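# Push the wheeled drawer pedestal fully under the desk

## Task

Get the rolling drawer pedestal completely beneath the desk, with no part of it extending past the desk's front or either side. Its drawer fronts must point out toward the room and line up parallel with the front edge of the desk. The pedestal must stay upright and not lean; toppling or tilting means failure. It must stay in place by itself at the end; if it only holds because the robot is holding it, the goal is not met.

## Robot and tools

ROBOT. A two-wheeled base that can drive straight and spin in place but never sideways. It carries a lifting column with a tilting head and two six-joint arms, each ending in a two-finger gripper. Shoulder height S = 0.90 m + column_m. With the arms folded, as at the start, the robot is 0.73 m long, 0.62 m wide and S + 0.43 m tall, and its front sits 0.40 m ahead of the column. The only wheel feedback is motor_effort for left_wheel and right_wheel; positive effort drives forward.

FRAMES. Base frame: origin on the floor under the column, midway between the drive wheels; x forward, y left, z up. left_hand and right_hand are reported in it, at the point where the fingers meet; the fingertips reach 8 mm farther. The hand's z axis runs along the fingers (quat_wxyz maps (0,0,1) to it), and its y axis runs across the opening. The odometry frame is the base frame as it was when the scene began.

execute_actions. Arguments: "actions", a list holding one action or nothing (empty just reports), and optional "cameras", a list of names from cam_head_left, cam_head_right, cam_left_wrist, cam_right_wrist, nav_camera, all. Leaving it out, null or ["all"] returns every camera, and [] returns none. An action may contain "base", "joints" and "speeds", and its motions start together.
- base: a relative move with exactly one key. translate_m is a straight drive in metres from where the base last reported itself, forward positive, from -3 to 3. rotate_rad is an on-the-spot turn in radians, counter-clockwise seen from above (left) positive, from -3.2 to 3.2.
- joints: a single object of absolute targets, keyed by joint name, for any subset of joints. column_m 0 to 0.8 m. head_tilt_rad -0.61 to 1.308 (0 roughly level, positive looks down). For each arm, left_ or right_: joint1_rad -2.879 to 2.879; joint2_rad 0 to 3.141; joint3_rad 0 to 3.019; joint4_rad -1.692 to 1.57; joint5_rad -1.57 to 1.57 (positive swings the hand to the robot's right); joint6_rad -2.094 to 2.094 (positive rolls clockwise seen from behind); gripper_m 0 to 0.093, the fingertip gap in metres. Done tolerances: column 0.005, head 0.03, joints 1-6 0.045, 0.14, 0.09, 0.055, 0.03, 0.035, gripper 0.003.
- speeds: lowers the top speed for this action only. translate_m 0.05 to 0.8 m/s and rotate_rad 0.1 to 1 rad/s, where the maximum is the default. Arms are not affected. A base move needing more than 8.667 s is refused, and no action runs past 15 s.
If any key is unknown or any value is out of range, the whole call is rejected and nothing moves. A joint you leave out may still be driving toward an earlier target.

ARM GEOMETRY. With joint1 at -1.57 (left) or 1.57 (right) and joints 5 and 6 at 0, the arm moves in a vertical plane pointing forward, 0.23 m beside the column. Let a = j2 - 0.35, b = 1.05 + j2 - j3 and c = b - j4 (c = 1.57 means fingers straight down). The hand is then 0.12 + 0.39 sin a + 0.38 cos b + 0.25 cos c ahead and S + 0.39 cos a - 0.38 sin b - 0.25 sin c high. Actual positions tend to come out up to about 5 cm lower and nearer the column. Reach is about 1 m from the shoulder. To get near the floor, extend the arm 0.45 to 0.5 m ahead with the fingers down while column_m is 0.3, then lower the column. Below 0.4 m height, the base housing blocks a hand closer than 0.45 m ahead. Targets within about 0.03 rad (0.08 for joints 2 and 3) of the current value may not move the joint at all. For gentle contact, step an arm about 0.05 rad per call.

wait: "seconds" from 0 to 10. Sends no new command and returns the state and images.
zoom_image: "camera" plus "region" [x0, y0, x1, y1] in pixels from the top-left corner, at most 504 by 504, applied to that camera's latest full image.
finished_scene: "scene" is the current scene's number. It is final; call it only once the pedestal stays in place without the robot.

RESULTS. base_status and joint_status give the outcome of each motion: done, off_target (stopped short, may still push), contact_stop (base wheel stalled, or the column felt a load change; the old target is dropped), time_out, not_followed, limit_stop_at_motor_heat. A "joint command not followed" line with a "cause:" means a safety check withheld the arm targets. To clear it, move the joints involved back by at least 0.05 rad, or drive away from whatever the arm is blocked by. on_its_own describes motion you did not command; there, "held at" is a target, not a position. base_odometry counts wheel rotation, so slip shows up as distance. If turned_by_wheels and turned_by_imu disagree by more than about 4 % and 0.05 rad or more, the base hit something or slipped. base_tilt is in degrees, with forward and right positive. wheel_motors_off = 1 means the wheel drivers are switched off. The "pictures" line lists the order of the images, and a temperature line gives one value per arm joint.

CAMERAS. cam_head_left and cam_head_right look forward and downward by about head_tilt_rad. nav_camera sits low at the front, 0.23 m up, facing forward, which suits checking the pedestal and the desk edge. The wrist cameras look along the fingers, angled 0.62 rad off toward the hand's +x.

CAUTIONS. After a base contact_stop, back off 0.05 m before retrying or turning. Pushing hard for about 3 s cuts both wheel motors for 2 s, and the base will not hold position during that time. A desk top higher than 0.30 m and lower than S - 0.26 m can pass over the housing and strike the column. If base_tilt forward drops by 0.5 degrees or more, the robot is leaning back; reverse 0.05 m. Never let the arms collide or press on each other. An arm held pushing against something heats its motors, and at 100 °C that arm goes limp; to relieve it, send back its current joint positions as targets. Push the pedestal slowly and evenly so it does not tip or slam into anything, then withdraw the robot before finishing.

Each tool is called after "Emit:" by a JSON object that holds its "name" and its "arguments".

## Session

Emit:
{"name": "execute_actions", "arguments": {"actions": [], "cameras": ["cam_head_left","nav_camera"]}}

Scene clock: 0.00 s.
Motor temperatures (°C, as the motors report them): left_arm=[20 18 19 21 20 18] | right_arm=[20 18 20 20 20 18]
base_odometry: x=+0.000 y=+0.000 heading=+0.000 (m, m, rad; odometry frame)
turned_by_wheels: +0.000 (rad since the last result)
turned_by_imu: +0.000 (rad since the last result)
base_tilt: forward=+0.0 right=+0.0 (deg)
base_status: not commanded
joint_positions: column_m=+0.555 head_tilt_rad=+0.865 left_joint1_rad=-1.565 left_joint2_rad=+0.889 left_joint3_rad=+0.394 left_joint4_rad=-0.982 left_joint5_rad=+0.051 left_joint6_rad=+0.049 left_gripper_m=+0.094 right_joint1_rad=+1.560 right_joint2_rad=+0.893 right_joint3_rad=+0.396 right_joint4_rad=-0.921 right_joint5_rad=+0.039 right_joint6_rad=-0.034 right_gripper_m=+0.095
joint_status: not commanded
wheel_motors_off: 0
motor_effort: left_wheel=+3 right_wheel=+7 (%)
left_hand: x=+0.1333 y=+0.2169 z=+1.2627 quat_wxyz=(+0.458, -0.007, -0.888, +0.032) (m; base frame)
right_hand: x=+0.1422 y=-0.2345 z=+1.2504 quat_wxyz=(+0.433, +0.019, -0.901, +0.013) (m; base frame)
pictures: cam_head_left, nav_camera
Images, in order (width x height): cam_head_left 672x504, nav_camera 672x504.

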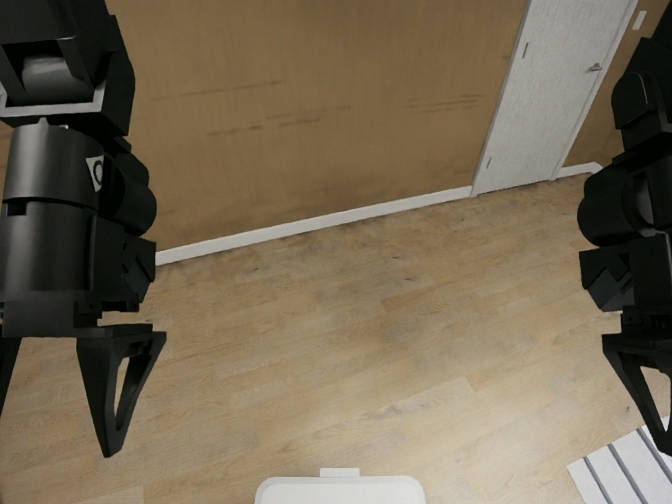

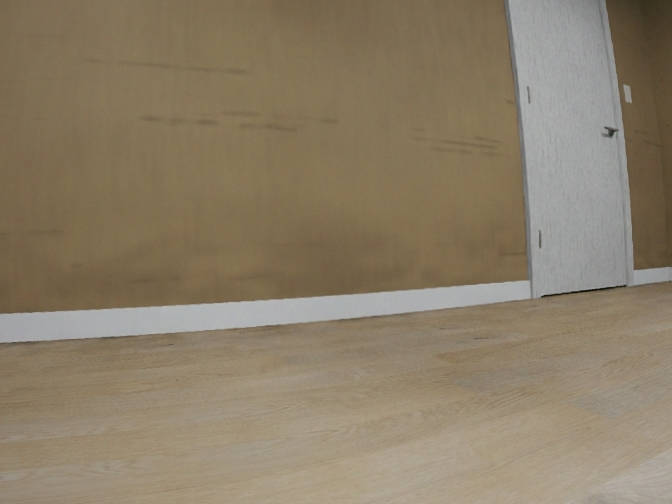

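Emit:
{"name": "execute_actions", "arguments": {"actions": [{"base":{"rotate_rad":-1.8}}], "cameras": ["cam_head_left","nav_camera"]}}

Emit:
{"name": "execute_actions", "arguments": {"actions": [{"base":{"rotate_rad":-1.4}}], "cameras": ["cam_head_left","nav_camera"]}}

Scene clock: 5.07 s.
Motor temperatures (°C, as the motors report them): left_arm=[20 18 19 21 20 18] | right_arm=[20 18 20 20 20 18]
base_odometry: x=+0.000 y=+0.000 heading=-1.799 (m, m, rad; odometry frame)
turned_by_wheels: -1.799 (rad since the last result)
turned_by_imu: -1.810 (rad since the last result)
base_tilt: forward=+0.0 right=-0.1 (deg)
base_status: done
joint_positions: column_m=+0.555 head_tilt_rad=+0.865 left_joint1_rad=-1.565 left_joint2_rad=+0.889 left_joint3_rad=+0.394 left_joint4_rad=-0.982 left_joint5_rad=+0.051 left_joint6_rad=+0.049 left_gripper_m=+0.094 right_joint1_rad=+1.560 right_joint2_rad=+0.893 right_joint3_rad=+0.396 right_joint4_rad=-0.921 right_joint5_rad=+0.039 right_joint6_rad=-0.034 right_gripper_m=+0.095
joint_status: not commanded
wheel_motors_off: 0
motor_effort: left_wheel=+6(34) right_wheel=-5(52) (%)
left_hand: x=+0.1333 y=+0.2169 z=+1.2627 quat_wxyz=(+0.458, -0.007, -0.888, +0.032) (m; base frame)
right_hand: x=+0.1422 y=-0.2345 z=+1.2504 quat_wxyz=(+0.433, +0.019, -0.901, +0.013) (m; base frame)
pictures: cam_head_left, nav_camera
Images, in order (width x height): cam_head_left 672x504, nav_camera 672x504.

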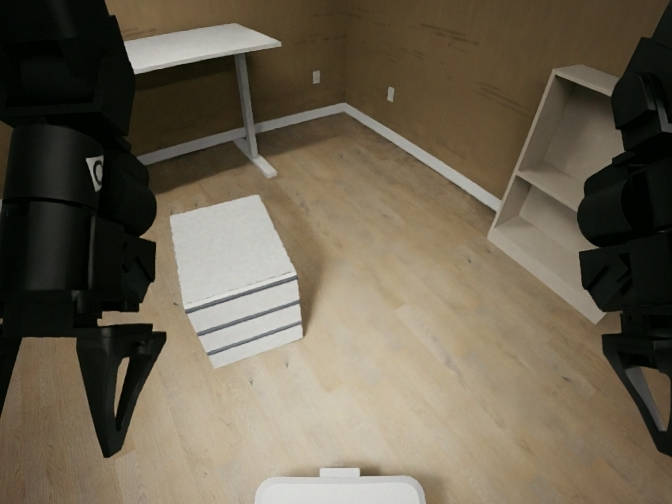

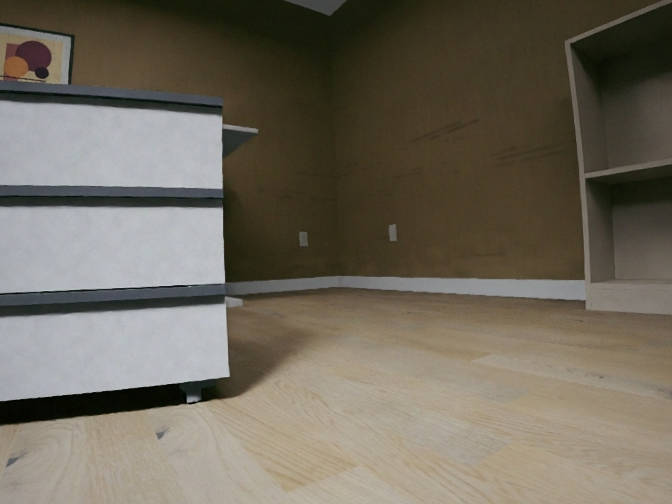

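Scene clock: 8.03 s.
Motor temperatures (°C, as the motors report them): left_arm=[20 18 19 21 20 18] | right_arm=[20 18 20 20 20 18]
base_odometry: x=+0.000 y=+0.000 heading=+3.085 (m, m, rad; odometry frame)
turned_by_wheels: -1.399 (rad since the last result)
turned_by_imu: -1.409 (rad since the last result)
base_tilt: forward=+0.0 right=-0.2 (deg)
base_status: done
joint_positions: column_m=+0.555 head_tilt_rad=+0.865 left_joint1_rad=-1.565 left_joint2_rad=+0.889 left_joint3_rad=+0.394 left_joint4_rad=-0.982 left_joint5_rad=+0.051 left_joint6_rad=+0.049 left_gripper_m=+0.094 right_joint1_rad=+1.560 right_joint2_rad=+0.893 right_joint3_rad=+0.396 right_joint4_rad=-0.921 right_joint5_rad=+0.039 right_joint6_rad=-0.034 right_gripper_m=+0.095
joint_status: not commanded
wheel_motors_off: 0
motor_effort: left_wheel=+5(26) right_wheel=-5(35) (%)
left_hand: x=+0.1333 y=+0.2169 z=+1.2627 quat_wxyz=(+0.458, -0.007, -0.888, +0.032) (m; base frame)
right_hand: x=+0.1422 y=-0.2345 z=+1.2504 quat_wxyz=(+0.433, +0.019, -0.901, +0.013) (m; base frame)
pictures: cam_head_left, nav_camera
camera_calibration (this result's frames):
cam_head_left: T_world_to_cam=[[-0.00193578, -0.999364, 0.0356007, -0.0112678], [-0.692048, -0.0243596, -0.72144, 1.13264], [0.721849, -0.0260339, -0.691561, 0.959192], [0, 0, 0, 1]] pos_world=[0.0914258, 0.0413014, 1.48087]
Images, in order (width x height): cam_head_left 672x504, nav_camera 672x504.

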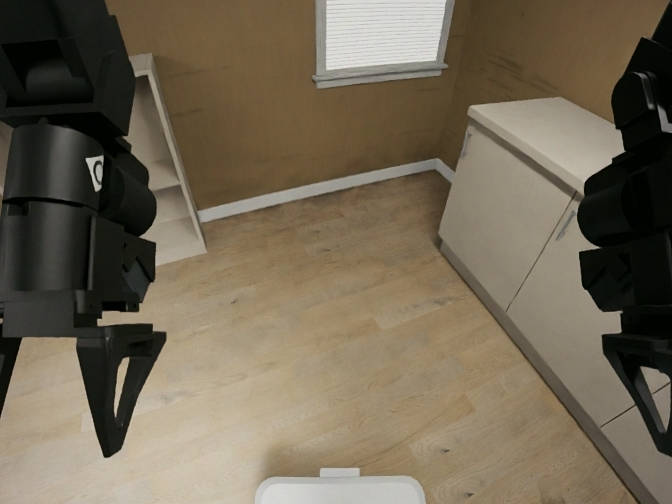

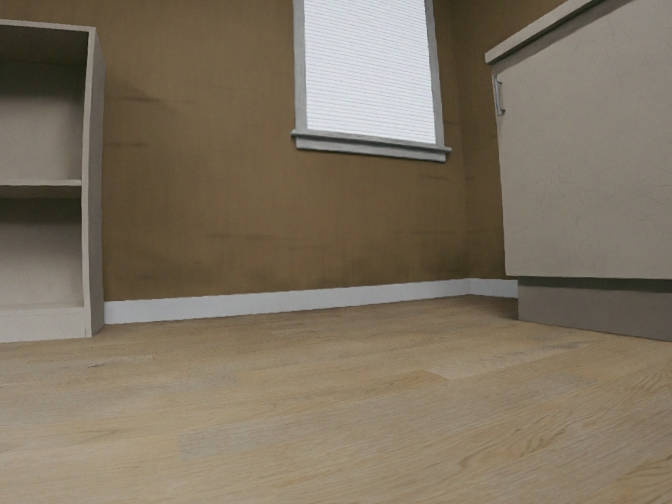

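Emit:
{"name": "execute_actions", "arguments": {"actions": [{"base":{"translate_m":0.24}}], "cameras": []}}

Emit:
{"name": "execute_actions", "arguments": {"actions": [{"base":{"rotate_rad":1.98}}], "cameras": []}}

Emit:
{"name": "execute_actions", "arguments": {"actions": [{"base":{"translate_m":0.55}}], "cameras": ["cam_head_left"]}}

Emit:
{"name": "execute_actions", "arguments": {"actions": [{"base":{"translate_m":0.35},"speeds":{"translate_m":0.1}}], "cameras": ["cam_head_left"]}}

Scene clock: 14.00 s.
Motor temperatures (°C, as the motors report them): left_arm=[20 18 19 21 20 18] | right_arm=[20 18 20 20 20 18]
base_odometry: x=-0.240 y=+0.014 heading=+3.084 (m, m, rad; odometry frame)
turned_by_wheels: -0.001 (rad since the last result)
turned_by_imu: +0.000 (rad since the last result)
base_tilt: forward=-0.1 right=-0.1 (deg)
base_status: done
joint_positions: column_m=+0.555 head_tilt_rad=+0.865 left_joint1_rad=-1.565 left_joint2_rad=+0.889 left_joint3_rad=+0.396 left_joint4_rad=-0.982 left_joint5_rad=+0.051 left_joint6_rad=+0.049 left_gripper_m=+0.094 right_joint1_rad=+1.560 right_joint2_rad=+0.893 right_joint3_rad=+0.398 right_joint4_rad=-0.921 right_joint5_rad=+0.039 right_joint6_rad=-0.034 right_gripper_m=+0.095
joint_status: not commanded
wheel_motors_off: 0
motor_effort: left_wheel=-1(53) right_wheel=+1(53) (%)
left_hand: x=+0.1344 y=+0.2169 z=+1.2623 quat_wxyz=(+0.457, -0.007, -0.889, +0.032) (m; base frame)
right_hand: x=+0.1434 y=-0.2345 z=+1.2500 quat_wxyz=(+0.432, +0.019, -0.902, +0.013) (m; base frame)
pictures: none
No camera images: the call's "cameras" was empty. Leave "cameras" out to get every camera's image.

Scene clock: 17.53 s.
Motor temperatures (°C, as the motors report them): left_arm=[20 18 19 21 20 18] | right_arm=[20 18 20 20 20 18]
base_odometry: x=-0.240 y=+0.014 heading=-1.220 (m, m, rad; odometry frame)
turned_by_wheels: +1.979 (rad since the last result)
turned_by_imu: +1.994 (rad since the last result)
base_tilt: forward=+0.0 right=+0.0 (deg)
base_status: done
joint_positions: column_m=+0.555 head_tilt_rad=+0.865 left_joint1_rad=-1.565 left_joint2_rad=+0.889 left_joint3_rad=+0.396 left_joint4_rad=-0.982 left_joint5_rad=+0.051 left_joint6_rad=+0.049 left_gripper_m=+0.094 right_joint1_rad=+1.560 right_joint2_rad=+0.893 right_joint3_rad=+0.398 right_joint4_rad=-0.921 right_joint5_rad=+0.039 right_joint6_rad=-0.034 right_gripper_m=+0.095
joint_status: not commanded
wheel_motors_off: 0
motor_effort: left_wheel=-4(47) right_wheel=+6(43) (%)
left_hand: x=+0.1344 y=+0.2169 z=+1.2623 quat_wxyz=(+0.457, -0.007, -0.889, +0.032) (m; base frame)
right_hand: x=+0.1434 y=-0.2345 z=+1.2500 quat_wxyz=(+0.432, +0.019, -0.902, +0.013) (m; base frame)
pictures: none
No camera images: the call's "cameras" was empty. Leave "cameras" out to get every camera's image.

Scene clock: 20.10 s.
Motor temperatures (°C, as the motors report them): left_arm=[20 18 19 21 20 18] | right_arm=[20 18 20 20 20 18]
base_odometry: x=-0.050 y=-0.503 heading=-1.220 (m, m, rad; odometry frame)
turned_by_wheels: +0.000 (rad since the last result)
turned_by_imu: +0.001 (rad since the last result)
base_tilt: forward=+0.0 right=+0.0 (deg)
base_status: done
joint_positions: column_m=+0.555 head_tilt_rad=+0.865 left_joint1_rad=-1.565 left_joint2_rad=+0.889 left_joint3_rad=+0.395 left_joint4_rad=-0.982 left_joint5_rad=+0.051 left_joint6_rad=+0.049 left_gripper_m=+0.094 right_joint1_rad=+1.560 right_joint2_rad=+0.893 right_joint3_rad=+0.397 right_joint4_rad=-0.921 right_joint5_rad=+0.039 right_joint6_rad=-0.034 right_gripper_m=+0.095
joint_status: not commanded
wheel_motors_off: 0
motor_effort: left_wheel=-2(44) right_wheel=-1(65) (%)
left_hand: x=+0.1342 y=+0.2169 z=+1.2624 quat_wxyz=(+0.457, -0.007, -0.889, +0.032) (m; base frame)
right_hand: x=+0.1430 y=-0.2345 z=+1.2502 quat_wxyz=(+0.432, +0.019, -0.901, +0.013) (m; base frame)
pictures: cam_head_left
Images, in order (width x height): cam_head_left 672x504.

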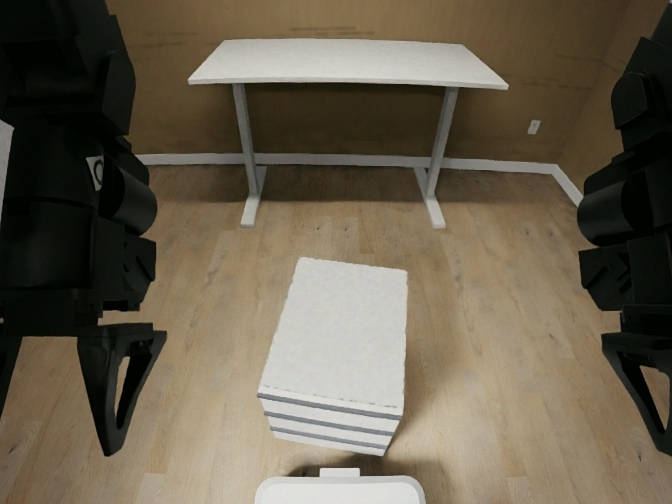

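Scene clock: 24.33 s.
Motor temperatures (°C, as the motors report them): left_arm=[20 18 19 21 20 18] | right_arm=[20 18 20 20 20 18]
base_odometry: x=+0.070 y=-0.832 heading=-1.220 (m, m, rad; odometry frame)
turned_by_wheels: +0.000 (rad since the last result)
turned_by_imu: +0.001 (rad since the last result)
base_tilt: forward=+0.0 right=-0.1 (deg)
base_status: done
joint_positions: column_m=+0.555 head_tilt_rad=+0.865 left_joint1_rad=-1.565 left_joint2_rad=+0.887 left_joint3_rad=+0.395 left_joint4_rad=-0.982 left_joint5_rad=+0.051 left_joint6_rad=+0.049 left_gripper_m=+0.094 right_joint1_rad=+1.560 right_joint2_rad=+0.892 right_joint3_rad=+0.396 right_joint4_rad=-0.921 right_joint5_rad=+0.039 right_joint6_rad=-0.034 right_gripper_m=+0.095
joint_status: not commanded
wheel_motors_off: 0
motor_effort: left_wheel=+0(40) right_wheel=+0(73) (%)
left_hand: x=+0.1342 y=+0.2169 z=+1.2626 quat_wxyz=(+0.457, -0.007, -0.889, +0.032) (m; base frame)
right_hand: x=+0.1427 y=-0.2345 z=+1.2504 quat_wxyz=(+0.432, +0.019, -0.901, +0.013) (m; base frame)
pictures: cam_head_left
camera_calibration (this result's frames):
cam_head_left: T_world_to_cam=[[-0.00193577, -0.999364, 0.0356007, -0.0112678], [-0.692048, -0.0243596, -0.72144, 1.13264], [0.721849, -0.0260339, -0.691561, 0.959192], [0, 0, 0, 1]] pos_world=[0.0914258, 0.0413014, 1.48087]
Images, in order (width x height): cam_head_left 672x504.

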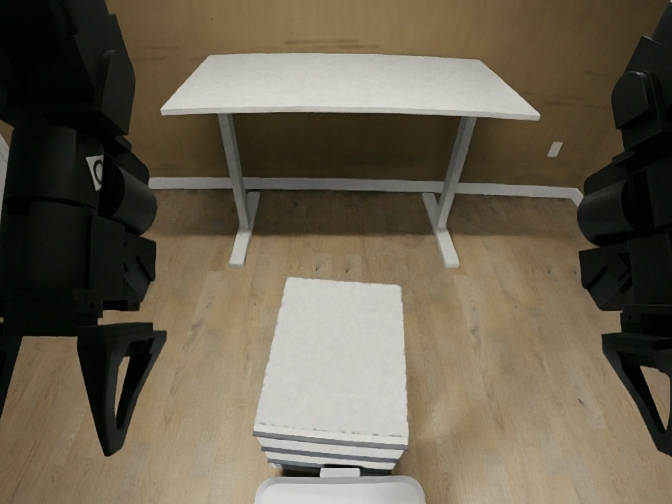

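Self-aligning. Continue.

Emit:
{"name": "execute_actions", "arguments": {"actions": [{"base":{"translate_m":0.7},"speeds":{"translate_m":0.15},"joints":{"head_tilt_rad":1.2}}], "cameras": ["cam_head_left"]}}

Scene clock: 31.30 s.
Motor temperatures (°C, as the motors report them): left_arm=[20 18 19 21 20 18] | right_arm=[20 18 20 20 20 18]
base_odometry: x=+0.310 y=-1.489 heading=-1.220 (m, m, rad; odometry frame)
turned_by_wheels: +0.000 (rad since the last result)
turned_by_imu: +0.002 (rad since the last result)
base_tilt: forward=-0.1 right=+0.0 (deg)
base_status: done
joint_positions: column_m=+0.555 head_tilt_rad=+1.198 left_joint1_rad=-1.565 left_joint2_rad=+0.887 left_joint3_rad=+0.395 left_joint4_rad=-0.982 left_joint5_rad=+0.051 left_joint6_rad=+0.049 left_gripper_m=+0.094 right_joint1_rad=+1.560 right_joint2_rad=+0.892 right_joint3_rad=+0.397 right_joint4_rad=-0.921 right_joint5_rad=+0.039 right_joint6_rad=-0.034 right_gripper_m=+0.095
joint_status: all done
wheel_motors_off: 0
motor_effort: left_wheel=-1(42) right_wheel=+0(67) (%)
left_hand: x=+0.1346 y=+0.2169 z=+1.2624 quat_wxyz=(+0.456, -0.007, -0.889, +0.032) (m; base frame)
right_hand: x=+0.1431 y=-0.2345 z=+1.2503 quat_wxyz=(+0.432, +0.019, -0.902, +0.013) (m; base frame)
pictures: cam_head_left
camera_calibration (this result's frames):
cam_head_left: T_world_to_cam=[[0.00978001, -0.999364, 0.0342856, -0.00982727], [-0.889487, -0.0243596, -0.456311, 0.733964], [0.456856, -0.0260339, -0.88916, 1.27693], [0, 0, 0, 1]] pos_world=[0.069576, 0.0413014, 1.47064]
Images, in order (width x height): cam_head_left 672x504.

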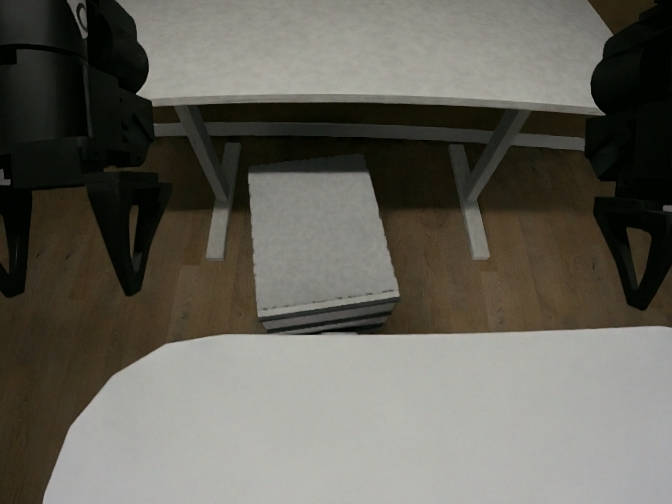

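Emit:
{"name": "execute_actions", "arguments": {"actions": [{"base":{"translate_m":-0.25}}], "cameras": []}}

Emit:
{"name": "execute_actions", "arguments": {"actions": [{"base":{"rotate_rad":0.5}}], "cameras": []}}

Emit:
{"name": "execute_actions", "arguments": {"actions": [{"base":{"translate_m":0.16}}], "cameras": []}}

Emit:
{"name": "execute_actions", "arguments": {"actions": [{"base":{"rotate_rad":-0.5}}], "cameras": ["cam_head_left"]}}

Emit:
{"name": "execute_actions", "arguments": {"actions": [{"base":{"translate_m":0.35},"speeds":{"translate_m":0.08}}], "cameras": ["cam_head_left"]}}

Scene clock: 36.73 s.
Motor temperatures (°C, as the motors report them): left_arm=[20 18 19 21 20 18] | right_arm=[20 18 20 20 20 18]
base_odometry: x=+0.224 y=-1.254 heading=-1.219 (m, m, rad; odometry frame)
turned_by_wheels: +0.001 (rad since the last result)
turned_by_imu: +0.002 (rad since the last result)
base_tilt: forward=-0.1 right=+0.0 (deg)
base_status: done
joint_positions: column_m=+0.555 head_tilt_rad=+1.199 left_joint1_rad=-1.565 left_joint2_rad=+0.887 left_joint3_rad=+0.391 left_joint4_rad=-0.982 left_joint5_rad=+0.051 left_joint6_rad=+0.049 left_gripper_m=+0.094 right_joint1_rad=+1.560 right_joint2_rad=+0.891 right_joint3_rad=+0.393 right_joint4_rad=-0.921 right_joint5_rad=+0.039 right_joint6_rad=-0.034 right_gripper_m=+0.095
joint_status: not commanded
wheel_motors_off: 0
motor_effort: left_wheel=-1(29) right_wheel=-1(38) (%)
left_hand: x=+0.1324 y=+0.2169 z=+1.2632 quat_wxyz=(+0.458, -0.007, -0.888, +0.032) (m; base frame)
right_hand: x=+0.1410 y=-0.2345 z=+1.2510 quat_wxyz=(+0.434, +0.019, -0.901, +0.013) (m; base frame)
pictures: none
No camera images: the call's "cameras" was empty. Leave "cameras" out to get every camera's image.

Scene clock: 38.70 s.
Motor temperatures (°C, as the motors report them): left_arm=[20 18 19 21 20 18] | right_arm=[20 18 20 20 20 18]
base_odometry: x=+0.224 y=-1.254 heading=-0.720 (m, m, rad; odometry frame)
turned_by_wheels: +0.499 (rad since the last result)
turned_by_imu: +0.501 (rad since the last result)
base_tilt: forward=+0.0 right=+0.0 (deg)
base_status: done
joint_positions: column_m=+0.555 head_tilt_rad=+1.199 left_joint1_rad=-1.565 left_joint2_rad=+0.887 left_joint3_rad=+0.392 left_joint4_rad=-0.982 left_joint5_rad=+0.051 left_joint6_rad=+0.049 left_gripper_m=+0.094 right_joint1_rad=+1.560 right_joint2_rad=+0.891 right_joint3_rad=+0.393 right_joint4_rad=-0.921 right_joint5_rad=+0.039 right_joint6_rad=-0.034 right_gripper_m=+0.095
joint_status: not commanded
wheel_motors_off: 0
motor_effort: left_wheel=-2(47) right_wheel=+5(57) (%)
left_hand: x=+0.1326 y=+0.2169 z=+1.2631 quat_wxyz=(+0.458, -0.007, -0.888, +0.032) (m; base frame)
right_hand: x=+0.1414 y=-0.2345 z=+1.2509 quat_wxyz=(+0.433, +0.019, -0.901, +0.013) (m; base frame)
pictures: none
No camera images: the call's "cameras" was empty. Leave "cameras" out to get every camera's image.

Scene clock: 40.30 s.
Motor temperatures (°C, as the motors report them): left_arm=[20 18 19 21 20 18] | right_arm=[20 18 20 20 20 18]
base_odometry: x=+0.345 y=-1.360 heading=-0.720 (m, m, rad; odometry frame)
turned_by_wheels: +0.001 (rad since the last result)
turned_by_imu: +0.001 (rad since the last result)
base_tilt: forward=+0.0 right=+0.0 (deg)
base_status: done
joint_positions: column_m=+0.555 head_tilt_rad=+1.199 left_joint1_rad=-1.565 left_joint2_rad=+0.887 left_joint3_rad=+0.396 left_joint4_rad=-0.982 left_joint5_rad=+0.051 left_joint6_rad=+0.049 left_gripper_m=+0.094 right_joint1_rad=+1.560 right_joint2_rad=+0.892 right_joint3_rad=+0.398 right_joint4_rad=-0.921 right_joint5_rad=+0.039 right_joint6_rad=-0.034 right_gripper_m=+0.095
joint_status: not commanded
wheel_motors_off: 0
motor_effort: left_wheel=+0(43) right_wheel=-1(66) (%)
left_hand: x=+0.1349 y=+0.2169 z=+1.2623 quat_wxyz=(+0.456, -0.007, -0.889, +0.032) (m; base frame)
right_hand: x=+0.1435 y=-0.2345 z=+1.2501 quat_wxyz=(+0.432, +0.019, -0.902, +0.013) (m; base frame)
pictures: none
No camera images: the call's "cameras" was empty. Leave "cameras" out to get every camera's image.

Scene clock: 42.27 s.
Motor temperatures (°C, as the motors report them): left_arm=[20 18 19 21 20 18] | right_arm=[20 18 20 20 20 18]
base_odometry: x=+0.345 y=-1.360 heading=-1.218 (m, m, rad; odometry frame)
turned_by_wheels: -0.499 (rad since the last result)
turned_by_imu: -0.501 (rad since the last result)
base_tilt: forward=-0.2 right=+0.1 (deg)
base_status: done
joint_positions: column_m=+0.555 head_tilt_rad=+1.199 left_joint1_rad=-1.565 left_joint2_rad=+0.887 left_joint3_rad=+0.396 left_joint4_rad=-0.982 left_joint5_rad=+0.051 left_joint6_rad=+0.049 left_gripper_m=+0.094 right_joint1_rad=+1.560 right_joint2_rad=+0.892 right_joint3_rad=+0.398 right_joint4_rad=-0.921 right_joint5_rad=+0.039 right_joint6_rad=-0.034 right_gripper_m=+0.095
joint_status: not commanded
wheel_motors_off: 0
motor_effort: left_wheel=+5(33) right_wheel=-5(59) (%)
left_hand: x=+0.1347 y=+0.2169 z=+1.2623 quat_wxyz=(+0.456, -0.007, -0.889, +0.032) (m; base frame)
right_hand: x=+0.1435 y=-0.2345 z=+1.2501 quat_wxyz=(+0.432, +0.019, -0.902, +0.013) (m; base frame)
pictures: cam_head_left
camera_calibration (this result's frames):
cam_head_left: T_world_to_cam=[[0.00981737, -0.999364, 0.034275, -0.00981268], [-0.889984, -0.0243596, -0.455341, 0.732495], [0.455887, -0.0260339, -0.889657, 1.27774], [0, 0, 0, 1]] pos_world=[0.0694994, 0.0413014, 1.47062]
Images, in order (width x height): cam_head_left 672x504.

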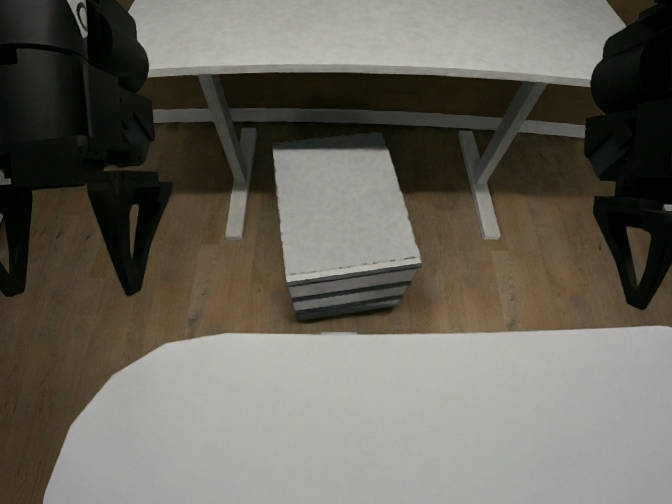

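Scene clock: 47.27 s.
Motor temperatures (°C, as the motors report them): left_arm=[20 18 19 21 20 18] | right_arm=[20 18 20 20 20 18]
base_odometry: x=+0.465 y=-1.688 heading=-1.219 (m, m, rad; odometry frame)
turned_by_wheels: +0.000 (rad since the last result)
turned_by_imu: +0.001 (rad since the last result)
base_tilt: forward=-0.1 right=+0.0 (deg)
base_status: done
joint_positions: column_m=+0.555 head_tilt_rad=+1.199 left_joint1_rad=-1.565 left_joint2_rad=+0.886 left_joint3_rad=+0.395 left_joint4_rad=-0.982 left_joint5_rad=+0.051 left_joint6_rad=+0.049 left_gripper_m=+0.094 right_joint1_rad=+1.560 right_joint2_rad=+0.891 right_joint3_rad=+0.396 right_joint4_rad=-0.921 right_joint5_rad=+0.039 right_joint6_rad=-0.034 right_gripper_m=+0.095
joint_status: not commanded
wheel_motors_off: 0
motor_effort: left_wheel=-2(52) right_wheel=+1(60) (%)
left_hand: x=+0.1345 y=+0.2169 z=+1.2625 quat_wxyz=(+0.456, -0.007, -0.889, +0.032) (m; base frame)
right_hand: x=+0.1431 y=-0.2345 z=+1.2503 quat_wxyz=(+0.432, +0.019, -0.902, +0.013) (m; base frame)
pictures: cam_head_left
camera_calibration (this result's frames):
cam_head_left: T_world_to_cam=[[0.00984194, -0.999364, 0.0342679, -0.00980305], [-0.89031, -0.0243596, -0.454703, 0.731528], [0.455249, -0.0260339, -0.889984, 1.27828], [0, 0, 0, 1]] pos_world=[0.069449, 0.0413014, 1.47061]
Images, in order (width x height): cam_head_left 672x504.

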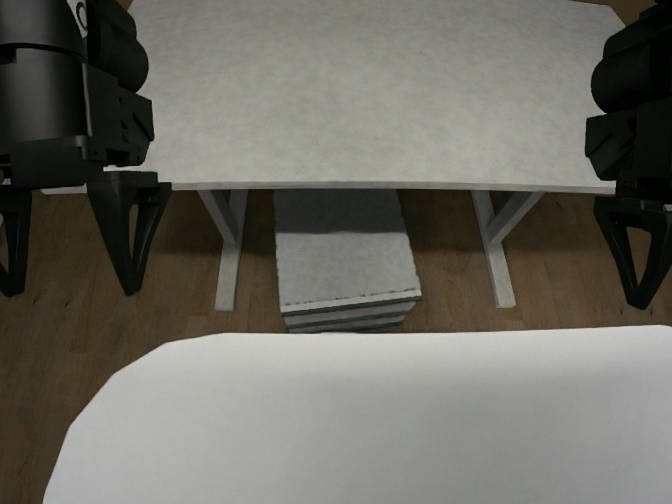

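Emit:
{"name": "execute_actions", "arguments": {"actions": [{"base":{"rotate_rad":0.2}}], "cameras": []}}

Emit:
{"name": "execute_actions", "arguments": {"actions": [{"base":{"translate_m":0.15},"speeds":{"translate_m":0.08}}], "cameras": ["cam_head_left"]}}

Scene clock: 51.80 s.
Motor temperatures (°C, as the motors report them): left_arm=[20 18 19 21 20 18] | right_arm=[20 18 20 20 20 18]
base_odometry: x=+0.466 y=-1.689 heading=-1.020 (m, m, rad; odometry frame)
turned_by_wheels: +0.199 (rad since the last result)
turned_by_imu: +0.201 (rad since the last result)
base_tilt: forward=-0.1 right=-0.1 (deg)
base_status: done
joint_positions: column_m=+0.555 head_tilt_rad=+1.199 left_joint1_rad=-1.565 left_joint2_rad=+0.886 left_joint3_rad=+0.395 left_joint4_rad=-0.982 left_joint5_rad=+0.051 left_joint6_rad=+0.049 left_gripper_m=+0.094 right_joint1_rad=+1.560 right_joint2_rad=+0.891 right_joint3_rad=+0.396 right_joint4_rad=-0.921 right_joint5_rad=+0.039 right_joint6_rad=-0.034 right_gripper_m=+0.095
joint_status: not commanded
wheel_motors_off: 0
motor_effort: left_wheel=+0(46) right_wheel=+0(41) (%)
left_hand: x=+0.1345 y=+0.2169 z=+1.2625 quat_wxyz=(+0.456, -0.007, -0.889, +0.032) (m; base frame)
right_hand: x=+0.1431 y=-0.2345 z=+1.2503 quat_wxyz=(+0.432, +0.019, -0.902, +0.013) (m; base frame)
pictures: none
No camera images: the call's "cameras" was empty. Leave "cameras" out to get every camera's image.

Scene clock: 54.30 s.
Motor temperatures (°C, as the motors report them): left_arm=[20 18 19 21 20 18] | right_arm=[20 18 20 20 20 18]
base_odometry: x=+0.544 y=-1.816 heading=-1.019 (m, m, rad; odometry frame)
turned_by_wheels: +0.001 (rad since the last result)
turned_by_imu: +0.001 (rad since the last result)
base_tilt: forward=-0.1 right=-0.1 (deg)
base_status: done
joint_positions: column_m=+0.555 head_tilt_rad=+1.199 left_joint1_rad=-1.565 left_joint2_rad=+0.886 left_joint3_rad=+0.395 left_joint4_rad=-0.982 left_joint5_rad=+0.051 left_joint6_rad=+0.049 left_gripper_m=+0.094 right_joint1_rad=+1.560 right_joint2_rad=+0.891 right_joint3_rad=+0.397 right_joint4_rad=-0.921 right_joint5_rad=+0.039 right_joint6_rad=-0.034 right_gripper_m=+0.095
joint_status: not commanded
wheel_motors_off: 0
motor_effort: left_wheel=+2(68) right_wheel=+0(83) (%)
left_hand: x=+0.1347 y=+0.2169 z=+1.2624 quat_wxyz=(+0.456, -0.007, -0.889, +0.032) (m; base frame)
right_hand: x=+0.1434 y=-0.2345 z=+1.2503 quat_wxyz=(+0.431, +0.019, -0.902, +0.013) (m; base frame)
pictures: cam_head_left
camera_calibration (this result's frames):
cam_head_left: T_world_to_cam=[[0.00984199, -0.999364, 0.0342679, -0.00980303], [-0.890311, -0.0243596, -0.454702, 0.731526], [0.455248, -0.0260339, -0.889984, 1.27828], [0, 0, 0, 1]] pos_world=[0.0694489, 0.0413014, 1.47061]
Images, in order (width x height): cam_head_left 672x504.

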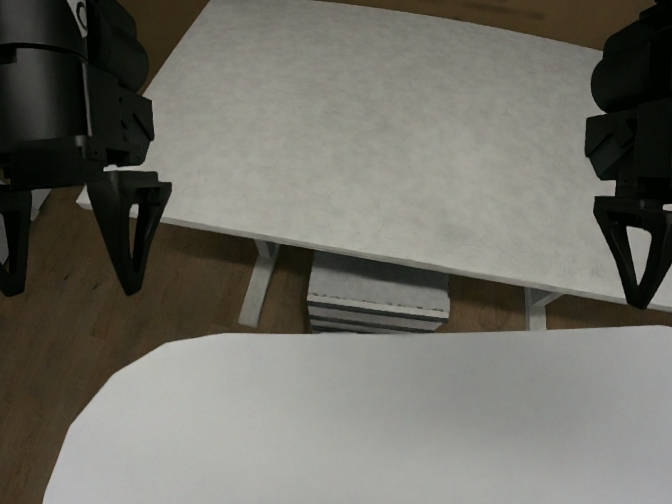

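Emit:
{"name": "execute_actions", "arguments": {"actions": [{"base":{"rotate_rad":-0.1}}], "cameras": []}}

Emit:
{"name": "execute_actions", "arguments": {"actions": [{"base":{"translate_m":0.08},"speeds":{"translate_m":0.08}}], "cameras": []}}

Emit:
{"name": "execute_actions", "arguments": {"actions": [{"base":{"translate_m":-0.2}}], "cameras": ["cam_head_left"]}}

Scene clock: 58.00 s.
Motor temperatures (°C, as the motors report them): left_arm=[20 18 19 21 20 18] | right_arm=[20 18 20 20 20 18]
base_odometry: x=+0.544 y=-1.816 heading=-1.118 (m, m, rad; odometry frame)
turned_by_wheels: -0.098 (rad since the last result)
turned_by_imu: -0.098 (rad since the last result)
base_tilt: forward=+0.0 right=+0.0 (deg)
base_status: done
joint_positions: column_m=+0.555 head_tilt_rad=+1.199 left_joint1_rad=-1.565 left_joint2_rad=+0.886 left_joint3_rad=+0.395 left_joint4_rad=-0.982 left_joint5_rad=+0.051 left_joint6_rad=+0.049 left_gripper_m=+0.094 right_joint1_rad=+1.560 right_joint2_rad=+0.891 right_joint3_rad=+0.397 right_joint4_rad=-0.921 right_joint5_rad=+0.039 right_joint6_rad=-0.034 right_gripper_m=+0.095
joint_status: not commanded
wheel_motors_off: 0
motor_effort: left_wheel=+0(35) right_wheel=+0(55) (%)
left_hand: x=+0.1345 y=+0.2169 z=+1.2625 quat_wxyz=(+0.456, -0.007, -0.889, +0.032) (m; base frame)
right_hand: x=+0.1434 y=-0.2345 z=+1.2503 quat_wxyz=(+0.431, +0.019, -0.902, +0.013) (m; base frame)
pictures: none
No camera images: the call's "cameras" was empty. Leave "cameras" out to get every camera's image.

Scene clock: 59.63 s.
Motor temperatures (°C, as the motors report them): left_arm=[20 18 19 21 20 18] | right_arm=[20 18 20 20 20 18]
base_odometry: x=+0.579 y=-1.888 heading=-1.119 (m, m, rad; odometry frame)
turned_by_wheels: -0.001 (rad since the last result)
turned_by_imu: -0.001 (rad since the last result)
base_tilt: forward=-0.1 right=+0.0 (deg)
base_status: done
joint_positions: column_m=+0.555 head_tilt_rad=+1.199 left_joint1_rad=-1.565 left_joint2_rad=+0.886 left_joint3_rad=+0.395 left_joint4_rad=-0.982 left_joint5_rad=+0.051 left_joint6_rad=+0.049 left_gripper_m=+0.094 right_joint1_rad=+1.560 right_joint2_rad=+0.891 right_joint3_rad=+0.397 right_joint4_rad=-0.921 right_joint5_rad=+0.039 right_joint6_rad=-0.034 right_gripper_m=+0.095
joint_status: not commanded
wheel_motors_off: 0
motor_effort: left_wheel=-2(46) right_wheel=+2(83) (%)
left_hand: x=+0.1347 y=+0.2169 z=+1.2624 quat_wxyz=(+0.456, -0.007, -0.889, +0.032) (m; base frame)
right_hand: x=+0.1436 y=-0.2345 z=+1.2502 quat_wxyz=(+0.431, +0.019, -0.902, +0.013) (m; base frame)
pictures: none
No camera images: the call's "cameras" was empty. Leave "cameras" out to get every camera's image.

Scene clock: 61.40 s.
Motor temperatures (°C, as the motors report them): left_arm=[20 18 19 21 20 18] | right_arm=[20 18 20 20 20 18]
base_odometry: x=+0.492 y=-1.708 heading=-1.120 (m, m, rad; odometry frame)
turned_by_wheels: -0.001 (rad since the last result)
turned_by_imu: +0.000 (rad since the last result)
base_tilt: forward=-0.1 right=+0.0 (deg)
base_status: done
joint_positions: column_m=+0.555 head_tilt_rad=+1.199 left_joint1_rad=-1.565 left_joint2_rad=+0.885 left_joint3_rad=+0.392 left_joint4_rad=-0.982 left_joint5_rad=+0.051 left_joint6_rad=+0.049 left_gripper_m=+0.094 right_joint1_rad=+1.560 right_joint2_rad=+0.890 right_joint3_rad=+0.393 right_joint4_rad=-0.921 right_joint5_rad=+0.039 right_joint6_rad=-0.034 right_gripper_m=+0.095
joint_status: not commanded
wheel_motors_off: 0
motor_effort: left_wheel=-1(28) right_wheel=+0(69) (%)
left_hand: x=+0.1331 y=+0.2169 z=+1.2631 quat_wxyz=(+0.457, -0.007, -0.889, +0.032) (m; base frame)
right_hand: x=+0.1415 y=-0.2345 z=+1.2510 quat_wxyz=(+0.433, +0.019, -0.901, +0.013) (m; base frame)
pictures: cam_head_left
camera_calibration (this result's frames):
cam_head_left: T_world_to_cam=[[0.00984359, -0.999364, 0.0342674, -0.0098024], [-0.890332, -0.0243596, -0.45466, 0.731463], [0.455206, -0.0260339, -0.890006, 1.27831], [0, 0, 0, 1]] pos_world=[0.0694456, 0.0413014, 1.47061]
Images, in order (width x height): cam_head_left 672x504.

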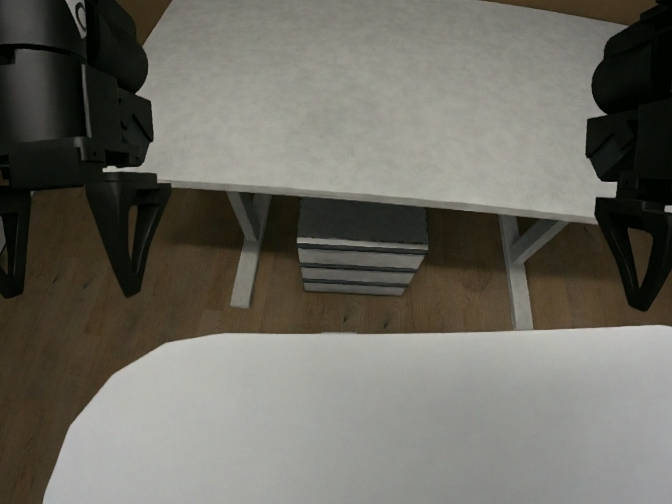

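About 2° off; fully under.

Emit:
{"name": "finished_scene", "arguments": {"scene": 1}}

The scene is finished: the task was done.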